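# Park the utility cart inside the yellow tape bay

## Task

Move the utility cart into the yellow bay so that each of its four wheels rests fully within the taped area, not touching the tape itself. Any load on the cart has to remain aboard with no part hanging over the cart's edges. The robot must stay upright and level; a fall or a tilted finish counts as failure. The cart must stay parked without the robot holding it when the scene ends.

## Robot and tools

ROBOT. A Rainbow Robotics RB-Y1. It has a differential base with two drive wheels and two rear casters, two 7-joint arms with parallel grippers, a pan/tilt head, and a torso whose lower section (the leg) folds at ankle, knee and hip. The base is 0.66 m long and 0.58 m wide, and its front edge sits 0.10 m ahead of the drive axle. It cannot drive sideways. A bent leg can reach past the front edge.

FRAMES. Base frame: origin on the floor halfway between the drive wheels, x forward, y to the left, z up. The chest, left_hand and right_hand readings are in this frame. The chest point is on the spine 0.08 m under the shoulders; its x axis is the facing direction and its z axis runs up the spine. A hand point is the midpoint between the finger pads; the fingers extend along the hand's -z and close along its x. Reported hand positions can be wrong, more so at full reach. Odometry frame: the base frame as it was when the scene began. base_odometry only integrates wheel rotation, so wheel slip shows up as travel. Heading grows to the left, range -3.142 to 3.142.

execute_actions. Arguments: "actions", a list holding zero or one action, and optional "cameras", a list from head_camera, left_wrist_camera, right_wrist_camera, all (omitted, null or ["all"] gives every camera; [] gives none). An empty list only reports state and images. An action may contain:
- "base": exactly one of {"translate_m": d}, a straight drive of d metres relative to where the base is now, forward positive, -3 to 3; or {"rotate_rad": d}, a turn in place of d radians relative to the current heading, left/counter-clockwise positive, -3.2 to 3.2.
- "joints": one dictionary for the whole robot (both arms, torso, head together), keyed by joint name, each value an absolute target. Radians except grippers in metres. Ranges: torso_squat_rad 0 to 1.2 (bigger lowers a level chest); torso_shift_rad -0.3 to 0.6 (positive moves hips forward); torso_pitch_rad -0.2 to 1.4 (positive leans forward); torso_yaw_rad -1.5 to 1.5 (positive left); left/right_shoulder_pitch_rad -2.356 to 2.356 (0 hanging, negative raises the arm forward); left_shoulder_roll_rad 0 to 3.141 and right_shoulder_roll_rad -3.141 to 0 (away from the body lifts the arm sideways); shoulder_yaw_rad -2.094 to 2.094 (positive left on both sides); elbow_rad -2.617 to 0.01 (0 straight, negative bends); forearm_roll_rad -3.141 to 3.141; wrist_pitch_rad -1.57 to 1.919 (negative tips the hand forward); hand_roll_rad -2.705 to 2.705 (rolls positive counter-clockwise seen from above for a hanging arm, both sides); gripper_m 0 to 0.1 (pad gap); head_pan_rad -0.523 to 0.523 (positive left); head_tilt_rad -0.35 to 1.57 (positive looks down). Tolerance for done is ±0.02 rad, ±0.004 m for grippers.
- "speeds": caps for this action only, translate_m 0.05 to 0.4 m/s, rotate_rad 0.1 to 1.509 rad/s (acceleration 0.5 rad/s²). Defaults are the maxima. A base command needing more than 8.667 s is refused.
- "min_time_s": 0.1 to 8, the shortest duration for each arm and head motion.
Top joint speeds: arms 1 rad/s (wrist and forearm roll 1.5), head 1.5, squat and pitch 0.3, shift 0.15, yaw 0.6, grippers 0.1 m/s. No action exceeds 15 s. Unknown keys or out-of-range numbers get the call refused with no motion. Torso combined limits: squat+shift <= 1.52; squat-shift+pitch <= 1.57; shift+0.5pitch-0.4squat <= 0.7; shift+0.3pitch-0.5squat <= 0.39; breaking one leaves commanded torso joints short and off_target. Joints or base left out may still chase older targets.

RESULTS. Each result gives joint_positions, base_odometry, base_status, joint_status, on_its_own (uncommanded parts; "held at" is the target held, not the position), and a pictures line naming the camera of each image in order. Words: done (for the base, the wheels turned the full amount even if slipping); off_target; limit_stop_at_<name>; limit_stop_at_own_body (a self-collision guard stopped it before contact); contact_stop (torso or arm met firm resistance); stopped_with_arm; time_out; not_followed with "joint command not followed" and a cause line when an arm-collision check held back arm targets (they may be retried later). A stop in one torso or arm joint halts its whole group. After any stop, first back off in a separate action, arms before torso. If both hands hold one object and the torso stops at once with nothing in the way, resend every arm joint at its current reading, then the torso command. Between calls the robot keeps its last command.

wait: "seconds" 0 to 10; nothing new is sent; returns state and images. zoom_image: "camera" and "region" [x0, y0, x1, y1] in pixels of that camera's latest full image, top-left origin, at most 504 by 504. finished_scene: "scene", the integer of the current scene; it ends the scene permanently and reports success.

CAMERAS. head_camera 896x504, near (-0.13, 0, 1.48) in the base frame, facing forward and down; wrist cameras 644x364. Calibration lines give K, distortion and T_world_to_cam (base frame to camera frame); expect small errors, larger for wrist cameras on extended arms.

CAUTIONS. The base does not stop when it hits something and may keep pushing; the torso can slide the robot backward when the leg meets furniture without odometry showing it. Push the cart gently and watch its load. Arms must never strike or press on each other, grippers included; a hard press ends the run. Each arm is rated 3 kg; heavy weight far forward can tip the robot. Contact torque reaching a joint's limit (shoulders 61.6, elbow 31.6, wrist joints 22 N m) halts everything for 10 s. Motor heat warns at 65 °C and brakes the arm at 80 °C. To grip, command an opening at least 0.005 m under the object's width (off_target is then normal). Loose objects may get nudged occasionally. Release the cart before finishing.

Each tool is called after "Request:" by a JSON object that holds its "method" and its "body", one argument or row to a line.

## Session

Request:
{"method": "execute_actions", "body": {
  "actions": []
}}

Scene clock: 0.00 s.
base_odometry: x=+0.000 y=+0.000 heading=+0.000 (m, m, rad; odometry frame)
base_status: not commanded
joint_positions: torso_squat_rad=+0.350 torso_shift_rad=-0.001 torso_pitch_rad=-0.001 torso_yaw_rad=+0.000 left_shoulder_pitch_rad=+0.018 left_shoulder_roll_rad=+0.014 left_shoulder_yaw_rad=-0.047 left_elbow_rad=-0.120 left_forearm_roll_rad=+0.042 left_wrist_pitch_rad=+0.011 left_hand_roll_rad=+0.029 left_gripper_m=+0.099 right_shoulder_pitch_rad=-0.019 right_shoulder_roll_rad=-0.054 right_shoulder_yaw_rad=-0.018 right_elbow_rad=-0.230 right_forearm_roll_rad=+0.014 right_wrist_pitch_rad=-0.012 right_hand_roll_rad=-0.028 right_gripper_m=+0.101 head_pan_rad=+0.001 head_tilt_rad=+0.400
joint_status: not commanded
chest: x=-0.2288 y=+0.0007 z=+1.2475 quat_wxyz=(+1.000, +0.000, +0.000, +0.000) (m; base frame)
left_hand: x=-0.1857 y=+0.2288 z=+0.5635 quat_wxyz=(+0.999, +0.004, -0.046, +0.015) (m; base frame)
right_hand: x=-0.1005 y=-0.2618 z=+0.5749 quat_wxyz=(+0.991, -0.027, -0.130, -0.010) (m; base frame)
pictures: head_camera, left_wrist_camera, right_wrist_camera
Images, in order (width x height): head_camera 896x504, left_wrist_camera 644x364, right_wrist_camera 644x364.

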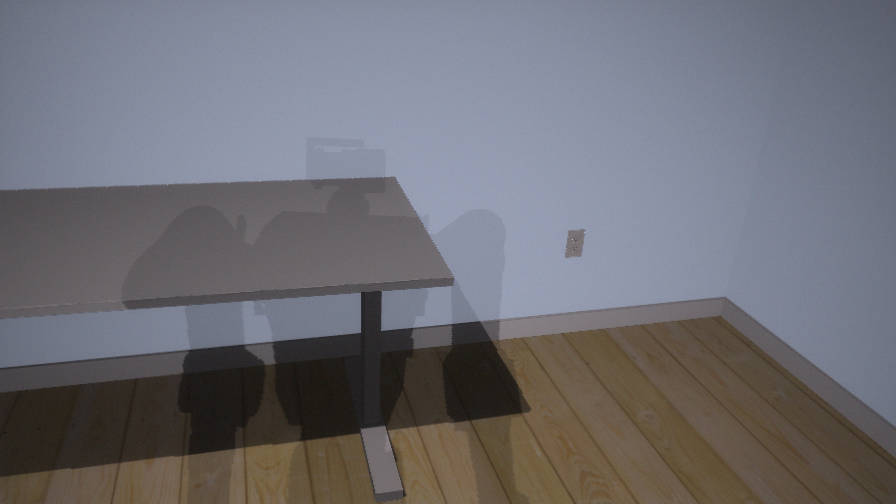

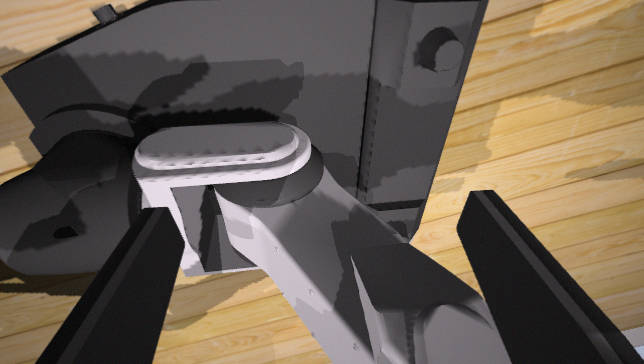

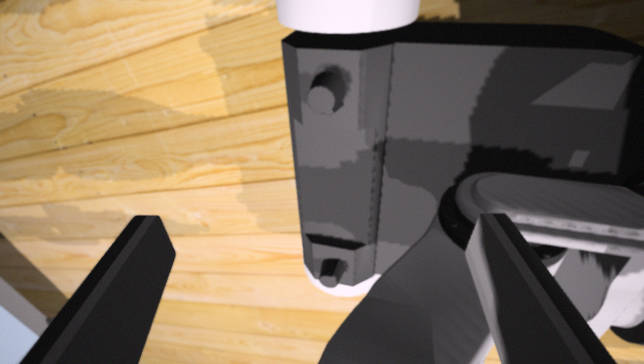

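Request:
{"method": "execute_actions", "body": {
  "actions": [
    {"joints":{"torso_yaw_rad":0.8,"head_pan_rad":0.5}}
  ],
  "cameras": ["head_camera"]
}}

Request:
{"method": "execute_actions", "body": {
  "actions": [
    {"joints":{"torso_yaw_rad":1.5,"head_pan_rad":0.52}}
  ],
  "cameras": ["head_camera"]
}}

Scene clock: 9.60 s.
base_odometry: x=+0.000 y=+0.000 heading=+0.000 (m, m, rad; odometry frame)
base_status: not commanded
joint_positions: torso_squat_rad=+0.350 torso_shift_rad=-0.001 torso_pitch_rad=-0.001 torso_yaw_rad=+0.800 left_shoulder_pitch_rad=+0.018 left_shoulder_roll_rad=+0.014 left_shoulder_yaw_rad=-0.047 left_elbow_rad=-0.120 left_forearm_roll_rad=+0.042 left_wrist_pitch_rad=+0.011 left_hand_roll_rad=+0.029 left_gripper_m=+0.099 right_shoulder_pitch_rad=-0.019 right_shoulder_roll_rad=-0.054 right_shoulder_yaw_rad=-0.018 right_elbow_rad=-0.230 right_forearm_roll_rad=+0.014 right_wrist_pitch_rad=-0.012 right_hand_roll_rad=-0.028 right_gripper_m=+0.101 head_pan_rad=+0.500 head_tilt_rad=+0.400
joint_status: all done
chest: x=-0.2288 y=+0.0007 z=+1.2475 quat_wxyz=(+0.921, +0.000, +0.000, +0.389) (m; base frame)
left_hand: x=-0.3626 y=+0.1901 z=+0.5634 quat_wxyz=(+0.914, +0.021, -0.041, +0.402) (m; base frame)
right_hand: x=+0.0487 y=-0.0905 z=+0.5749 quat_wxyz=(+0.917, +0.026, -0.130, +0.377) (m; base frame)
pictures: head_camera
camera_calibration (this result's frames):
head_camera: T_world_to_cam=[[0.963797, -0.262509, 0.0467426, 0.13823], [-0.0744445, -0.433255, -0.898192, 1.35437], [0.256035, 0.862195, -0.437112, 0.616551], [0, 0, 0, 1]] pos_world=[-0.190259, 0.0914882, 1.47953]
Images, in order (width x height): head_camera 896x504.

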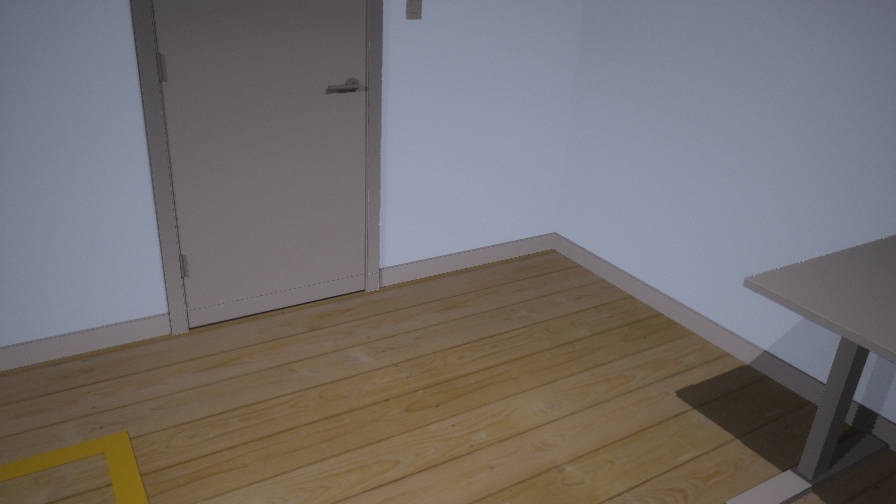

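Scene clock: 10.73 s.
base_odometry: x=+0.000 y=+0.000 heading=+0.000 (m, m, rad; odometry frame)
base_status: not commanded
joint_positions: torso_squat_rad=+0.350 torso_shift_rad=-0.001 torso_pitch_rad=-0.001 torso_yaw_rad=+1.094 left_shoulder_pitch_rad=+0.019 left_shoulder_roll_rad=+0.014 left_shoulder_yaw_rad=-0.047 left_elbow_rad=-0.120 left_forearm_roll_rad=+0.042 left_wrist_pitch_rad=+0.011 left_hand_roll_rad=+0.029 left_gripper_m=+0.099 right_shoulder_pitch_rad=-0.019 right_shoulder_roll_rad=-0.054 right_shoulder_yaw_rad=-0.018 right_elbow_rad=-0.230 right_forearm_roll_rad=+0.014 right_wrist_pitch_rad=-0.012 right_hand_roll_rad=-0.028 right_gripper_m=+0.101 head_pan_rad=+0.520 head_tilt_rad=+0.400
joint_status: torso_yaw_rad limit_stop_at_own_body (moved +0.294 of +0.700); the others done
on_its_own: torso_yaw_rad is held at +1.094, not at your +1.500, since a limit_stop_at_own_body
chest: x=-0.2288 y=+0.0007 z=+1.2475 quat_wxyz=(+0.854, +0.000, +0.000, +0.520) (m; base frame)
left_hand: x=-0.4121 y=+0.1429 z=+0.5634 quat_wxyz=(+0.845, +0.027, -0.037, +0.532) (m; base frame)
right_hand: x=+0.0632 y=-0.0059 z=+0.5749 quat_wxyz=(+0.852, +0.045, -0.125, +0.507) (m; base frame)
pictures: head_camera
camera_calibration (this result's frames):
head_camera: T_world_to_cam=[[0.997737, 0.0485256, 0.0465359, 0.145646], [0.0630564, -0.435217, -0.898115, 1.38563], [-0.0233283, 0.899017, -0.437292, 0.553009], [0, 0, 0, 1]] pos_world=[-0.219789, 0.0988203, 1.47951]
Images, in order (width x height): head_camera 896x504.

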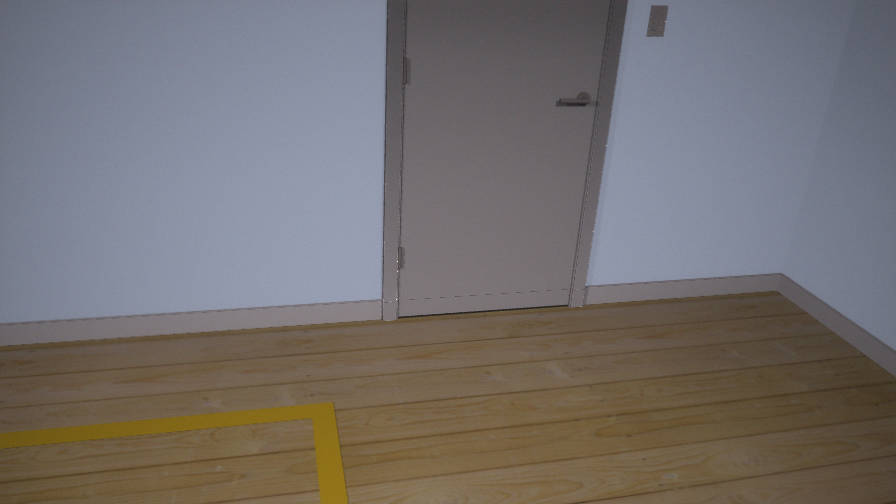

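Request:
{"method": "execute_actions", "body": {
  "actions": [
    {"base":{"rotate_rad":1.0},"joints":{"head_tilt_rad":0.5}}
  ],
  "cameras": ["head_camera"]
}}

Scene clock: 29.50 s.
base_odometry: x=+0.000 y=+0.000 heading=+1.000 (m, m, rad; odometry frame)
base_status: done
joint_positions: torso_squat_rad=+0.350 torso_shift_rad=-0.001 torso_pitch_rad=-0.001 torso_yaw_rad=+1.094 left_shoulder_pitch_rad=+0.018 left_shoulder_roll_rad=+0.014 left_shoulder_yaw_rad=-0.047 left_elbow_rad=-0.120 left_forearm_roll_rad=+0.042 left_wrist_pitch_rad=+0.011 left_hand_roll_rad=+0.029 left_gripper_m=+0.099 right_shoulder_pitch_rad=-0.019 right_shoulder_roll_rad=-0.054 right_shoulder_yaw_rad=-0.018 right_elbow_rad=-0.230 right_forearm_roll_rad=+0.014 right_wrist_pitch_rad=-0.012 right_hand_roll_rad=-0.028 right_gripper_m=+0.101 head_pan_rad=+0.520 head_tilt_rad=+0.500
joint_status: all done
on_its_own: torso_yaw_rad is held at +1.094, not at your +1.500, since a limit_stop_at_own_body
chest: x=-0.2288 y=+0.0007 z=+1.2475 quat_wxyz=(+0.854, +0.000, +0.000, +0.520) (m; base frame)
left_hand: x=-0.4120 y=+0.1430 z=+0.5634 quat_wxyz=(+0.845, +0.027, -0.037, +0.532) (m; base frame)
right_hand: x=+0.0631 y=-0.0059 z=+0.5749 quat_wxyz=(+0.852, +0.045, -0.125, +0.507) (m; base frame)
pictures: head_camera
camera_calibration (this result's frames):
head_camera: T_world_to_cam=[[0.997539, 0.0530707, 0.0458158, 0.146552], [0.066842, -0.52266, -0.849917, 1.31848], [-0.0211596, 0.850888, -0.524921, 0.681314], [0, 0, 0, 1]] pos_world=[-0.219905, 0.101617, 1.47152]
Images, in order (width x height): head_camera 896x504.

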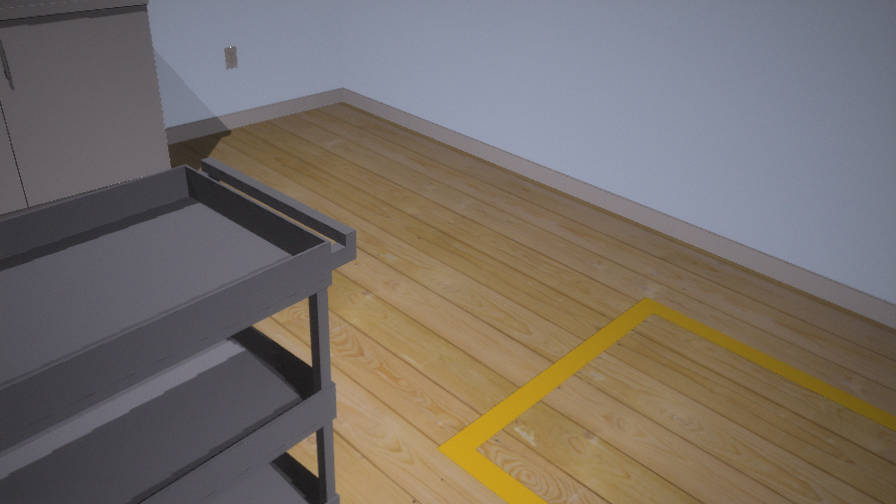

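Request:
{"method": "execute_actions", "body": {
  "actions": [
    {"base":{"rotate_rad":0.8},"joints":{"head_tilt_rad":0.65}}
  ],
  "cameras": ["head_camera"]
}}

Scene clock: 36.27 s.
base_odometry: x=+0.000 y=+0.000 heading=+1.799 (m, m, rad; odometry frame)
base_status: done
joint_positions: torso_squat_rad=+0.350 torso_shift_rad=-0.001 torso_pitch_rad=-0.001 torso_yaw_rad=+1.094 left_shoulder_pitch_rad=+0.018 left_shoulder_roll_rad=+0.014 left_shoulder_yaw_rad=-0.047 left_elbow_rad=-0.120 left_forearm_roll_rad=+0.042 left_wrist_pitch_rad=+0.011 left_hand_roll_rad=+0.029 left_gripper_m=+0.099 right_shoulder_pitch_rad=-0.019 right_shoulder_roll_rad=-0.054 right_shoulder_yaw_rad=-0.018 right_elbow_rad=-0.230 right_forearm_roll_rad=+0.014 right_wrist_pitch_rad=-0.012 right_hand_roll_rad=-0.028 right_gripper_m=+0.101 head_pan_rad=+0.520 head_tilt_rad=+0.650
joint_status: all done
on_its_own: torso_yaw_rad is held at +1.094, not at your +1.500, since a limit_stop_at_own_body
chest: x=-0.2288 y=+0.0007 z=+1.2475 quat_wxyz=(+0.854, +0.000, +0.000, +0.520) (m; base frame)
left_hand: x=-0.4120 y=+0.1430 z=+0.5634 quat_wxyz=(+0.845, +0.027, -0.037, +0.532) (m; base frame)
right_hand: x=+0.0631 y=-0.0060 z=+0.5749 quat_wxyz=(+0.852, +0.045, -0.125, +0.507) (m; base frame)
pictures: head_camera
camera_calibration (this result's frames):
head_camera: T_world_to_cam=[[0.997249, 0.0597283, 0.0438893, 0.149141], [0.0720829, -0.64367, -0.761901, 1.19469], [-0.0172568, 0.762969, -0.646205, 0.859529], [0, 0, 0, 1]] pos_world=[-0.220015, 0.104284, 1.45912]
Images, in order (width x height): head_camera 896x504.

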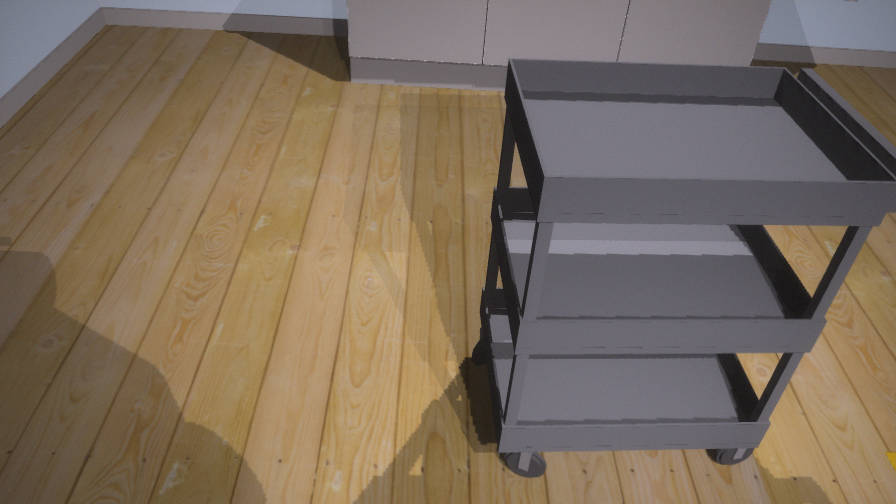

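Request:
{"method": "zoom_image", "body": {
  "camera": "head_camera",
  "region": [440, 320, 800, 504]
}}

Region (440, 320, 800, 504) of head_camera's 896x504 image, scaled by 1.400, with more detail than that image has; it fills the top 258 rows of this view, and the rest is white.

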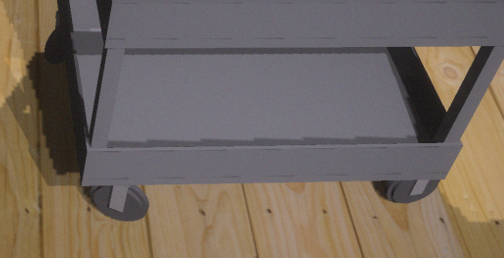

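Request:
{"method": "execute_actions", "body": {
  "actions": [
    {"base":{"rotate_rad":-1.124},"joints":{"torso_yaw_rad":0,"head_pan_rad":0.3,"torso_squat_rad":0.1}}
  ],
  "cameras": []
}}

Request:
{"method": "execute_actions", "body": {
  "actions": [
    {"base":{"translate_m":-1.6}}
  ],
  "cameras": ["head_camera"]
}}

Request:
{"method": "execute_actions", "body": {
  "actions": [
    {"base":{"rotate_rad":0.725},"joints":{"head_pan_rad":0,"head_tilt_rad":0.75}}
  ],
  "cameras": ["head_camera"]
}}

Scene clock: 121.67 s.
base_odometry: x=+0.000 y=+0.000 heading=+0.676 (m, m, rad; odometry frame)
base_status: done
joint_positions: torso_squat_rad=+0.100 torso_shift_rad=-0.001 torso_pitch_rad=+0.000 torso_yaw_rad=+0.000 left_shoulder_pitch_rad=+0.018 left_shoulder_roll_rad=+0.014 left_shoulder_yaw_rad=-0.047 left_elbow_rad=-0.120 left_forearm_roll_rad=+0.042 left_wrist_pitch_rad=+0.011 left_hand_roll_rad=+0.029 left_gripper_m=+0.099 right_shoulder_pitch_rad=-0.019 right_shoulder_roll_rad=-0.054 right_shoulder_yaw_rad=-0.018 right_elbow_rad=-0.230 right_forearm_roll_rad=+0.014 right_wrist_pitch_rad=-0.012 right_hand_roll_rad=-0.028 right_gripper_m=+0.101 head_pan_rad=+0.300 head_tilt_rad=+0.650
joint_status: all done
chest: x=-0.2288 y=+0.0008 z=+1.2864 quat_wxyz=(+1.000, +0.000, +0.000, +0.000) (m; base frame)
left_hand: x=-0.1857 y=+0.2289 z=+0.6024 quat_wxyz=(+0.999, +0.004, -0.046, +0.015) (m; base frame)
right_hand: x=-0.1006 y=-0.2617 z=+0.6139 quat_wxyz=(+0.991, -0.027, -0.130, -0.010) (m; base frame)
pictures: none
No camera images: the call's "cameras" was empty. Leave "cameras" out to get every camera's image.

Scene clock: 127.63 s.
base_odometry: x=-1.250 y=-1.000 heading=+0.674 (m, m, rad; odometry frame)
base_status: done
joint_positions: torso_squat_rad=+0.100 torso_shift_rad=-0.001 torso_pitch_rad=-0.001 torso_yaw_rad=+0.000 left_shoulder_pitch_rad=+0.018 left_shoulder_roll_rad=+0.014 left_shoulder_yaw_rad=-0.047 left_elbow_rad=-0.120 left_forearm_roll_rad=+0.042 left_wrist_pitch_rad=+0.011 left_hand_roll_rad=+0.029 left_gripper_m=+0.099 right_shoulder_pitch_rad=-0.019 right_shoulder_roll_rad=-0.054 right_shoulder_yaw_rad=-0.018 right_elbow_rad=-0.230 right_forearm_roll_rad=+0.014 right_wrist_pitch_rad=-0.012 right_hand_roll_rad=-0.028 right_gripper_m=+0.101 head_pan_rad=+0.300 head_tilt_rad=+0.650
joint_status: not commanded
chest: x=-0.2289 y=+0.0008 z=+1.2864 quat_wxyz=(+1.000, +0.000, +0.000, +0.000) (m; base frame)
left_hand: x=-0.1858 y=+0.2289 z=+0.6024 quat_wxyz=(+0.999, +0.004, -0.046, +0.015) (m; base frame)
right_hand: x=-0.1005 y=-0.2617 z=+0.6139 quat_wxyz=(+0.991, -0.027, -0.130, -0.010) (m; base frame)
pictures: head_camera
camera_calibration (this result's frames):
head_camera: T_world_to_cam=[[0.310584, -0.949514, 0.0442903, -0.00501367], [-0.603522, -0.23298, -0.762549, 1.07173], [0.734369, 0.210105, -0.645413, 1.0547], [0, 0, 0, 1]] pos_world=[-0.126168, 0.0233334, 1.49818]
Images, in order (width x height): head_camera 896x504.

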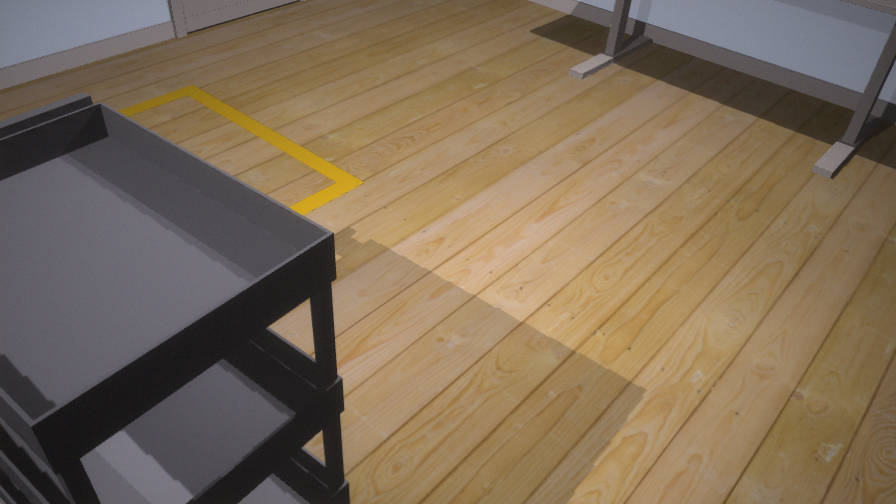

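Scene clock: 130.37 s.
base_odometry: x=-1.250 y=-1.000 heading=+1.399 (m, m, rad; odometry frame)
base_status: done
joint_positions: torso_squat_rad=+0.100 torso_shift_rad=-0.001 torso_pitch_rad=-0.001 torso_yaw_rad=+0.000 left_shoulder_pitch_rad=+0.018 left_shoulder_roll_rad=+0.014 left_shoulder_yaw_rad=-0.047 left_elbow_rad=-0.120 left_forearm_roll_rad=+0.042 left_wrist_pitch_rad=+0.011 left_hand_roll_rad=+0.029 left_gripper_m=+0.099 right_shoulder_pitch_rad=-0.019 right_shoulder_roll_rad=-0.054 right_shoulder_yaw_rad=-0.018 right_elbow_rad=-0.230 right_forearm_roll_rad=+0.014 right_wrist_pitch_rad=-0.012 right_hand_roll_rad=-0.028 right_gripper_m=+0.101 head_pan_rad=+0.000 head_tilt_rad=+0.750
joint_status: all done
chest: x=-0.2289 y=+0.0007 z=+1.2864 quat_wxyz=(+1.000, +0.000, +0.000, +0.000) (m; base frame)
left_hand: x=-0.1858 y=+0.2289 z=+0.6025 quat_wxyz=(+0.999, +0.004, -0.046, +0.015) (m; base frame)
right_hand: x=-0.1005 y=-0.2617 z=+0.6139 quat_wxyz=(+0.991, -0.027, -0.130, -0.010) (m; base frame)
pictures: head_camera
camera_calibration (this result's frames):
head_camera: T_world_to_cam=[[0.0203602, -0.998898, 0.0422935, -0.0621234], [-0.718156, -0.0440427, -0.694487, 0.946651], [0.695584, -0.0162335, -0.718261, 1.15517], [0, 0, 0, 1]] pos_world=[-0.122408, -0.00160961, 1.48977]
Images, in order (width x height): head_camera 896x504.

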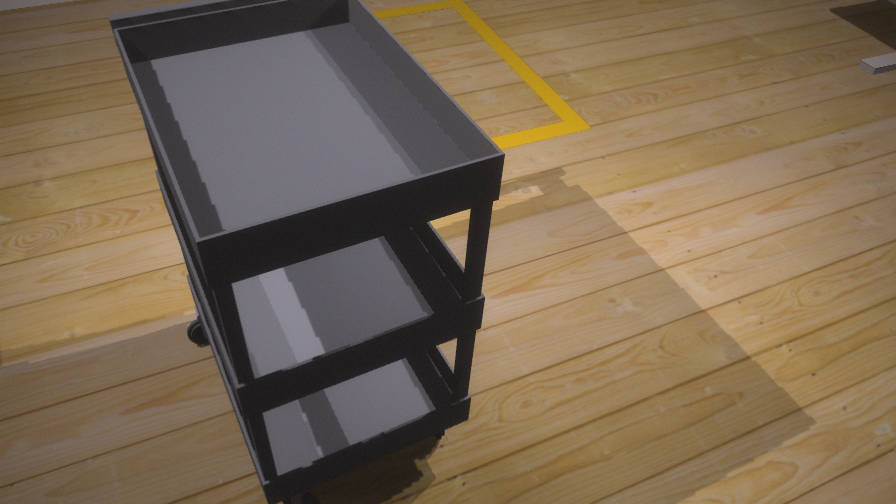

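Request:
{"method": "execute_actions", "body": {
  "actions": [
    {"base":{"rotate_rad":0.5}}
  ],
  "cameras": []
}}

Request:
{"method": "execute_actions", "body": {
  "actions": [
    {"base":{"translate_m":0.24}}
  ],
  "cameras": []
}}

Request:
{"method": "execute_actions", "body": {
  "actions": [
    {"base":{"rotate_rad":-0.53},"joints":{"head_tilt_rad":0.9}}
  ],
  "cameras": []
}}

Request:
{"method": "execute_actions", "body": {
  "actions": [
    {"base":{"translate_m":0.5},"speeds":{"translate_m":0.12}}
  ],
  "cameras": ["head_camera"]
}}

Scene clock: 164.83 s.
base_odometry: x=-1.250 y=-1.001 heading=+1.899 (m, m, rad; odometry frame)
base_status: done
joint_positions: torso_squat_rad=+0.100 torso_shift_rad=-0.001 torso_pitch_rad=-0.001 torso_yaw_rad=+0.000 left_shoulder_pitch_rad=+0.018 left_shoulder_roll_rad=+0.014 left_shoulder_yaw_rad=-0.047 left_elbow_rad=-0.120 left_forearm_roll_rad=+0.042 left_wrist_pitch_rad=+0.011 left_hand_roll_rad=+0.029 left_gripper_m=+0.099 right_shoulder_pitch_rad=-0.019 right_shoulder_roll_rad=-0.054 right_shoulder_yaw_rad=-0.018 right_elbow_rad=-0.230 right_forearm_roll_rad=+0.014 right_wrist_pitch_rad=-0.012 right_hand_roll_rad=-0.028 right_gripper_m=+0.101 head_pan_rad=+0.000 head_tilt_rad=+0.750
joint_status: not commanded
chest: x=-0.2289 y=+0.0007 z=+1.2864 quat_wxyz=(+1.000, +0.000, +0.000, +0.000) (m; base frame)
left_hand: x=-0.1858 y=+0.2289 z=+0.6025 quat_wxyz=(+0.999, +0.004, -0.046, +0.015) (m; base frame)
right_hand: x=-0.1005 y=-0.2617 z=+0.6139 quat_wxyz=(+0.991, -0.027, -0.130, -0.010) (m; base frame)
pictures: none
No camera images: the call's "cameras" was empty. Leave "cameras" out to get every camera's image.

Scene clock: 167.00 s.
base_odometry: x=-1.327 y=-0.773 heading=+1.899 (m, m, rad; odometry frame)
base_status: done
joint_positions: torso_squat_rad=+0.100 torso_shift_rad=-0.001 torso_pitch_rad=+0.000 torso_yaw_rad=+0.000 left_shoulder_pitch_rad=+0.018 left_shoulder_roll_rad=+0.014 left_shoulder_yaw_rad=-0.047 left_elbow_rad=-0.120 left_forearm_roll_rad=+0.042 left_wrist_pitch_rad=+0.011 left_hand_roll_rad=+0.029 left_gripper_m=+0.099 right_shoulder_pitch_rad=-0.019 right_shoulder_roll_rad=-0.054 right_shoulder_yaw_rad=-0.018 right_elbow_rad=-0.230 right_forearm_roll_rad=+0.014 right_wrist_pitch_rad=-0.012 right_hand_roll_rad=-0.028 right_gripper_m=+0.101 head_pan_rad=+0.000 head_tilt_rad=+0.750
joint_status: not commanded
chest: x=-0.2288 y=+0.0007 z=+1.2864 quat_wxyz=(+1.000, +0.000, +0.000, +0.000) (m; base frame)
left_hand: x=-0.1856 y=+0.2289 z=+0.6025 quat_wxyz=(+0.999, +0.004, -0.046, +0.015) (m; base frame)
right_hand: x=-0.1005 y=-0.2617 z=+0.6139 quat_wxyz=(+0.991, -0.027, -0.130, -0.010) (m; base frame)
pictures: none
No camera images: the call's "cameras" was empty. Leave "cameras" out to get every camera's image.

Scene clock: 169.53 s.
base_odometry: x=-1.327 y=-0.774 heading=+1.370 (m, m, rad; odometry frame)
base_status: done
joint_positions: torso_squat_rad=+0.100 torso_shift_rad=-0.001 torso_pitch_rad=+0.000 torso_yaw_rad=+0.000 left_shoulder_pitch_rad=+0.018 left_shoulder_roll_rad=+0.014 left_shoulder_yaw_rad=-0.047 left_elbow_rad=-0.120 left_forearm_roll_rad=+0.042 left_wrist_pitch_rad=+0.011 left_hand_roll_rad=+0.029 left_gripper_m=+0.099 right_shoulder_pitch_rad=-0.019 right_shoulder_roll_rad=-0.054 right_shoulder_yaw_rad=-0.018 right_elbow_rad=-0.230 right_forearm_roll_rad=+0.014 right_wrist_pitch_rad=-0.012 right_hand_roll_rad=-0.028 right_gripper_m=+0.101 head_pan_rad=+0.000 head_tilt_rad=+0.900
joint_status: all done
chest: x=-0.2288 y=+0.0008 z=+1.2864 quat_wxyz=(+1.000, +0.000, +0.000, +0.000) (m; base frame)
left_hand: x=-0.1857 y=+0.2289 z=+0.6025 quat_wxyz=(+0.999, +0.004, -0.046, +0.015) (m; base frame)
right_hand: x=-0.1005 y=-0.2617 z=+0.6139 quat_wxyz=(+0.991, -0.027, -0.130, -0.010) (m; base frame)
pictures: none
No camera images: the call's "cameras" was empty. Leave "cameras" out to get every camera's image.

Scene clock: 174.83 s.
base_odometry: x=-1.227 y=-0.284 heading=+1.370 (m, m, rad; odometry frame)
base_status: done
joint_positions: torso_squat_rad=+0.100 torso_shift_rad=-0.001 torso_pitch_rad=+0.000 torso_yaw_rad=+0.000 left_shoulder_pitch_rad=+0.018 left_shoulder_roll_rad=+0.014 left_shoulder_yaw_rad=-0.047 left_elbow_rad=-0.120 left_forearm_roll_rad=+0.042 left_wrist_pitch_rad=+0.011 left_hand_roll_rad=+0.029 left_gripper_m=+0.099 right_shoulder_pitch_rad=-0.019 right_shoulder_roll_rad=-0.054 right_shoulder_yaw_rad=-0.018 right_elbow_rad=-0.230 right_forearm_roll_rad=+0.014 right_wrist_pitch_rad=-0.012 right_hand_roll_rad=-0.028 right_gripper_m=+0.101 head_pan_rad=+0.000 head_tilt_rad=+0.900
joint_status: not commanded
chest: x=-0.2288 y=+0.0007 z=+1.2864 quat_wxyz=(+1.000, +0.000, +0.000, +0.000) (m; base frame)
left_hand: x=-0.1857 y=+0.2289 z=+0.6025 quat_wxyz=(+0.999, +0.004, -0.046, +0.015) (m; base frame)
right_hand: x=-0.1005 y=-0.2617 z=+0.6139 quat_wxyz=(+0.991, -0.027, -0.130, -0.010) (m; base frame)
pictures: head_camera
camera_calibration (this result's frames):
head_camera: T_world_to_cam=[[0.0263503, -0.998901, 0.0387523, -0.0556271], [-0.81391, -0.0439453, -0.579327, 0.755678], [0.580393, -0.0162754, -0.814174, 1.27388], [0, 0, 0, 1]] pos_world=[-0.122829, -0.00162468, 1.4771]
Images, in order (width x height): head_camera 896x504.

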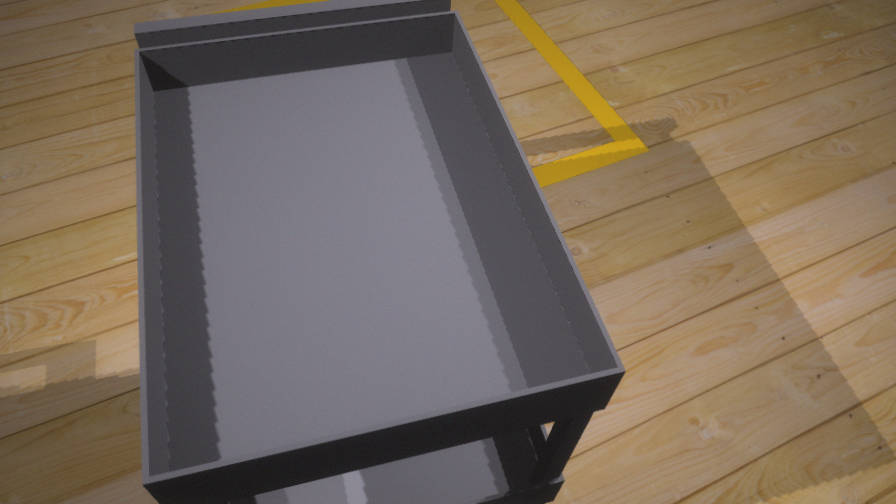

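Request:
{"method": "execute_actions", "body": {
  "actions": [
    {"base":{"translate_m":0.5},"speeds":{"translate_m":0.2},"joints":{"head_tilt_rad":0.8}}
  ],
  "cameras": ["head_camera"]
}}

Scene clock: 194.80 s.
base_odometry: x=-1.127 y=+0.206 heading=+1.369 (m, m, rad; odometry frame)
base_status: done
joint_positions: torso_squat_rad=+0.100 torso_shift_rad=-0.001 torso_pitch_rad=+0.000 torso_yaw_rad=+0.000 left_shoulder_pitch_rad=+0.018 left_shoulder_roll_rad=+0.014 left_shoulder_yaw_rad=-0.047 left_elbow_rad=-0.120 left_forearm_roll_rad=+0.042 left_wrist_pitch_rad=+0.011 left_hand_roll_rad=+0.029 left_gripper_m=+0.099 right_shoulder_pitch_rad=-0.019 right_shoulder_roll_rad=-0.054 right_shoulder_yaw_rad=-0.018 right_elbow_rad=-0.230 right_forearm_roll_rad=+0.014 right_wrist_pitch_rad=-0.012 right_hand_roll_rad=-0.028 right_gripper_m=+0.101 head_pan_rad=+0.000 head_tilt_rad=+0.800
joint_status: all done
chest: x=-0.2288 y=+0.0007 z=+1.2864 quat_wxyz=(+1.000, +0.000, +0.000, +0.000) (m; base frame)
left_hand: x=-0.1856 y=+0.2289 z=+0.6025 quat_wxyz=(+0.999, +0.004, -0.046, +0.015) (m; base frame)
right_hand: x=-0.1005 y=-0.2617 z=+0.6139 quat_wxyz=(+0.991, -0.027, -0.130, -0.010) (m; base frame)
pictures: head_camera
camera_calibration (this result's frames):
head_camera: T_world_to_cam=[[0.0224163, -0.9989, 0.0411914, -0.060067], [-0.752025, -0.0439961, -0.657665, 0.88494], [0.658753, -0.0162346, -0.752184, 1.19794], [0, 0, 0, 1]] pos_world=[-0.122302, -0.00161905, 1.48554]
Images, in order (width x height): head_camera 896x504.

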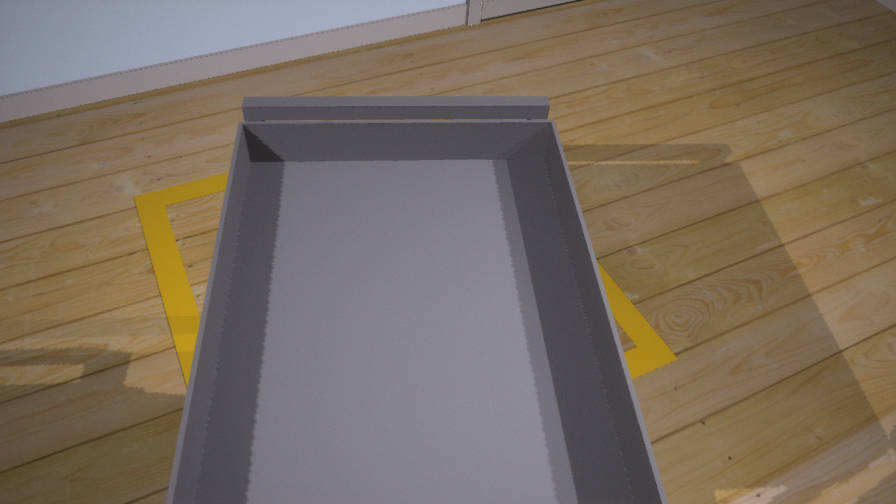

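Request:
{"method": "execute_actions", "body": {
  "actions": [
    {"base":{"rotate_rad":0.08},"speeds":{"rotate_rad":0.2}}
  ],
  "cameras": []
}}

Request:
{"method": "execute_actions", "body": {
  "actions": [
    {"base":{"translate_m":0.69},"speeds":{"translate_m":0.2}}
  ],
  "cameras": []
}}

Request:
{"method": "execute_actions", "body": {
  "actions": [
    {"base":{"translate_m":-0.9},"joints":{"head_tilt_rad":0.7}}
  ],
  "cameras": ["head_camera"]
}}

Scene clock: 213.93 s.
base_odometry: x=-1.127 y=+0.206 heading=+1.448 (m, m, rad; odometry frame)
base_status: done
joint_positions: torso_squat_rad=+0.100 torso_shift_rad=-0.001 torso_pitch_rad=+0.000 torso_yaw_rad=+0.000 left_shoulder_pitch_rad=+0.018 left_shoulder_roll_rad=+0.014 left_shoulder_yaw_rad=-0.047 left_elbow_rad=-0.120 left_forearm_roll_rad=+0.042 left_wrist_pitch_rad=+0.011 left_hand_roll_rad=+0.029 left_gripper_m=+0.099 right_shoulder_pitch_rad=-0.019 right_shoulder_roll_rad=-0.054 right_shoulder_yaw_rad=-0.018 right_elbow_rad=-0.230 right_forearm_roll_rad=+0.014 right_wrist_pitch_rad=-0.012 right_hand_roll_rad=-0.028 right_gripper_m=+0.101 head_pan_rad=+0.000 head_tilt_rad=+0.800
joint_status: not commanded
chest: x=-0.2288 y=+0.0007 z=+1.2864 quat_wxyz=(+1.000, +0.000, +0.000, +0.000) (m; base frame)
left_hand: x=-0.1857 y=+0.2289 z=+0.6025 quat_wxyz=(+0.999, +0.004, -0.046, +0.015) (m; base frame)
right_hand: x=-0.1005 y=-0.2617 z=+0.6139 quat_wxyz=(+0.991, -0.027, -0.130, -0.010) (m; base frame)
pictures: none
No camera images: the call's "cameras" was empty. Leave "cameras" out to get every camera's image.

Scene clock: 218.43 s.
base_odometry: x=-1.043 y=+0.891 heading=+1.449 (m, m, rad; odometry frame)
base_status: done
joint_positions: torso_squat_rad=+0.100 torso_shift_rad=-0.001 torso_pitch_rad=+0.000 torso_yaw_rad=+0.000 left_shoulder_pitch_rad=+0.018 left_shoulder_roll_rad=+0.014 left_shoulder_yaw_rad=-0.047 left_elbow_rad=-0.120 left_forearm_roll_rad=+0.042 left_wrist_pitch_rad=+0.011 left_hand_roll_rad=+0.029 left_gripper_m=+0.099 right_shoulder_pitch_rad=-0.019 right_shoulder_roll_rad=-0.054 right_shoulder_yaw_rad=-0.018 right_elbow_rad=-0.230 right_forearm_roll_rad=+0.014 right_wrist_pitch_rad=-0.012 right_hand_roll_rad=-0.028 right_gripper_m=+0.101 head_pan_rad=+0.000 head_tilt_rad=+0.800
joint_status: not commanded
chest: x=-0.2288 y=+0.0007 z=+1.2864 quat_wxyz=(+1.000, +0.000, +0.000, +0.000) (m; base frame)
left_hand: x=-0.1856 y=+0.2289 z=+0.6025 quat_wxyz=(+0.999, +0.004, -0.046, +0.015) (m; base frame)
right_hand: x=-0.1005 y=-0.2617 z=+0.6139 quat_wxyz=(+0.991, -0.027, -0.130, -0.010) (m; base frame)
pictures: none
No camera images: the call's "cameras" was empty. Leave "cameras" out to get every camera's image.

Scene clock: 222.53 s.
base_odometry: x=-1.152 y=-0.002 heading=+1.450 (m, m, rad; odometry frame)
base_status: done
joint_positions: torso_squat_rad=+0.100 torso_shift_rad=-0.001 torso_pitch_rad=-0.001 torso_yaw_rad=+0.000 left_shoulder_pitch_rad=+0.018 left_shoulder_roll_rad=+0.014 left_shoulder_yaw_rad=-0.047 left_elbow_rad=-0.120 left_forearm_roll_rad=+0.042 left_wrist_pitch_rad=+0.011 left_hand_roll_rad=+0.029 left_gripper_m=+0.099 right_shoulder_pitch_rad=-0.019 right_shoulder_roll_rad=-0.054 right_shoulder_yaw_rad=-0.018 right_elbow_rad=-0.230 right_forearm_roll_rad=+0.014 right_wrist_pitch_rad=-0.012 right_hand_roll_rad=-0.028 right_gripper_m=+0.101 head_pan_rad=+0.000 head_tilt_rad=+0.700
joint_status: all done
chest: x=-0.2289 y=+0.0007 z=+1.2864 quat_wxyz=(+1.000, +0.000, +0.000, +0.000) (m; base frame)
left_hand: x=-0.1858 y=+0.2289 z=+0.6025 quat_wxyz=(+0.999, +0.004, -0.046, +0.015) (m; base frame)
right_hand: x=-0.1005 y=-0.2617 z=+0.6139 quat_wxyz=(+0.991, -0.027, -0.130, -0.010) (m; base frame)
pictures: head_camera
camera_calibration (this result's frames):
head_camera: T_world_to_cam=[[0.0182537, -0.998897, 0.0432553, -0.0639731], [-0.682556, -0.0440627, -0.729504, 1.00606], [0.730606, -0.016208, -0.682607, 1.10942], [0, 0, 0, 1]] pos_world=[-0.122688, -0.00159117, 1.494]
Images, in order (width x height): head_camera 896x504.

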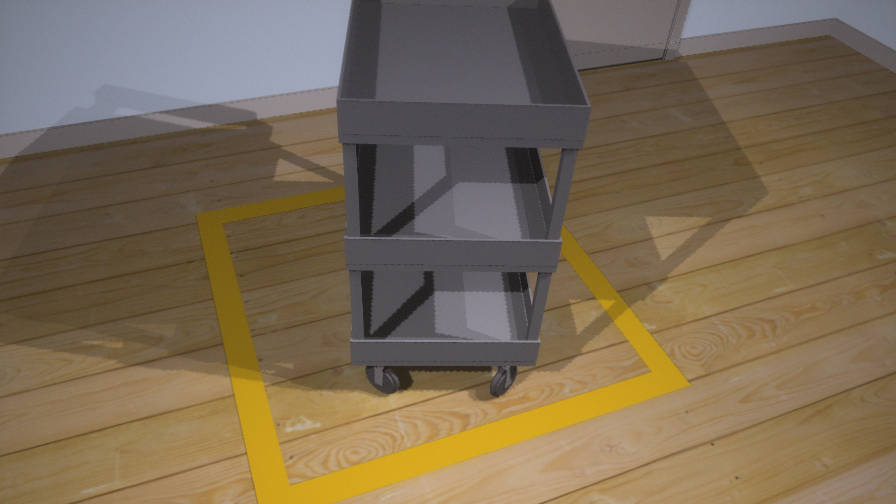

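Request:
{"method": "finished_scene", "body": {
  "scene": 1
}}

The scene is finished: the task was done.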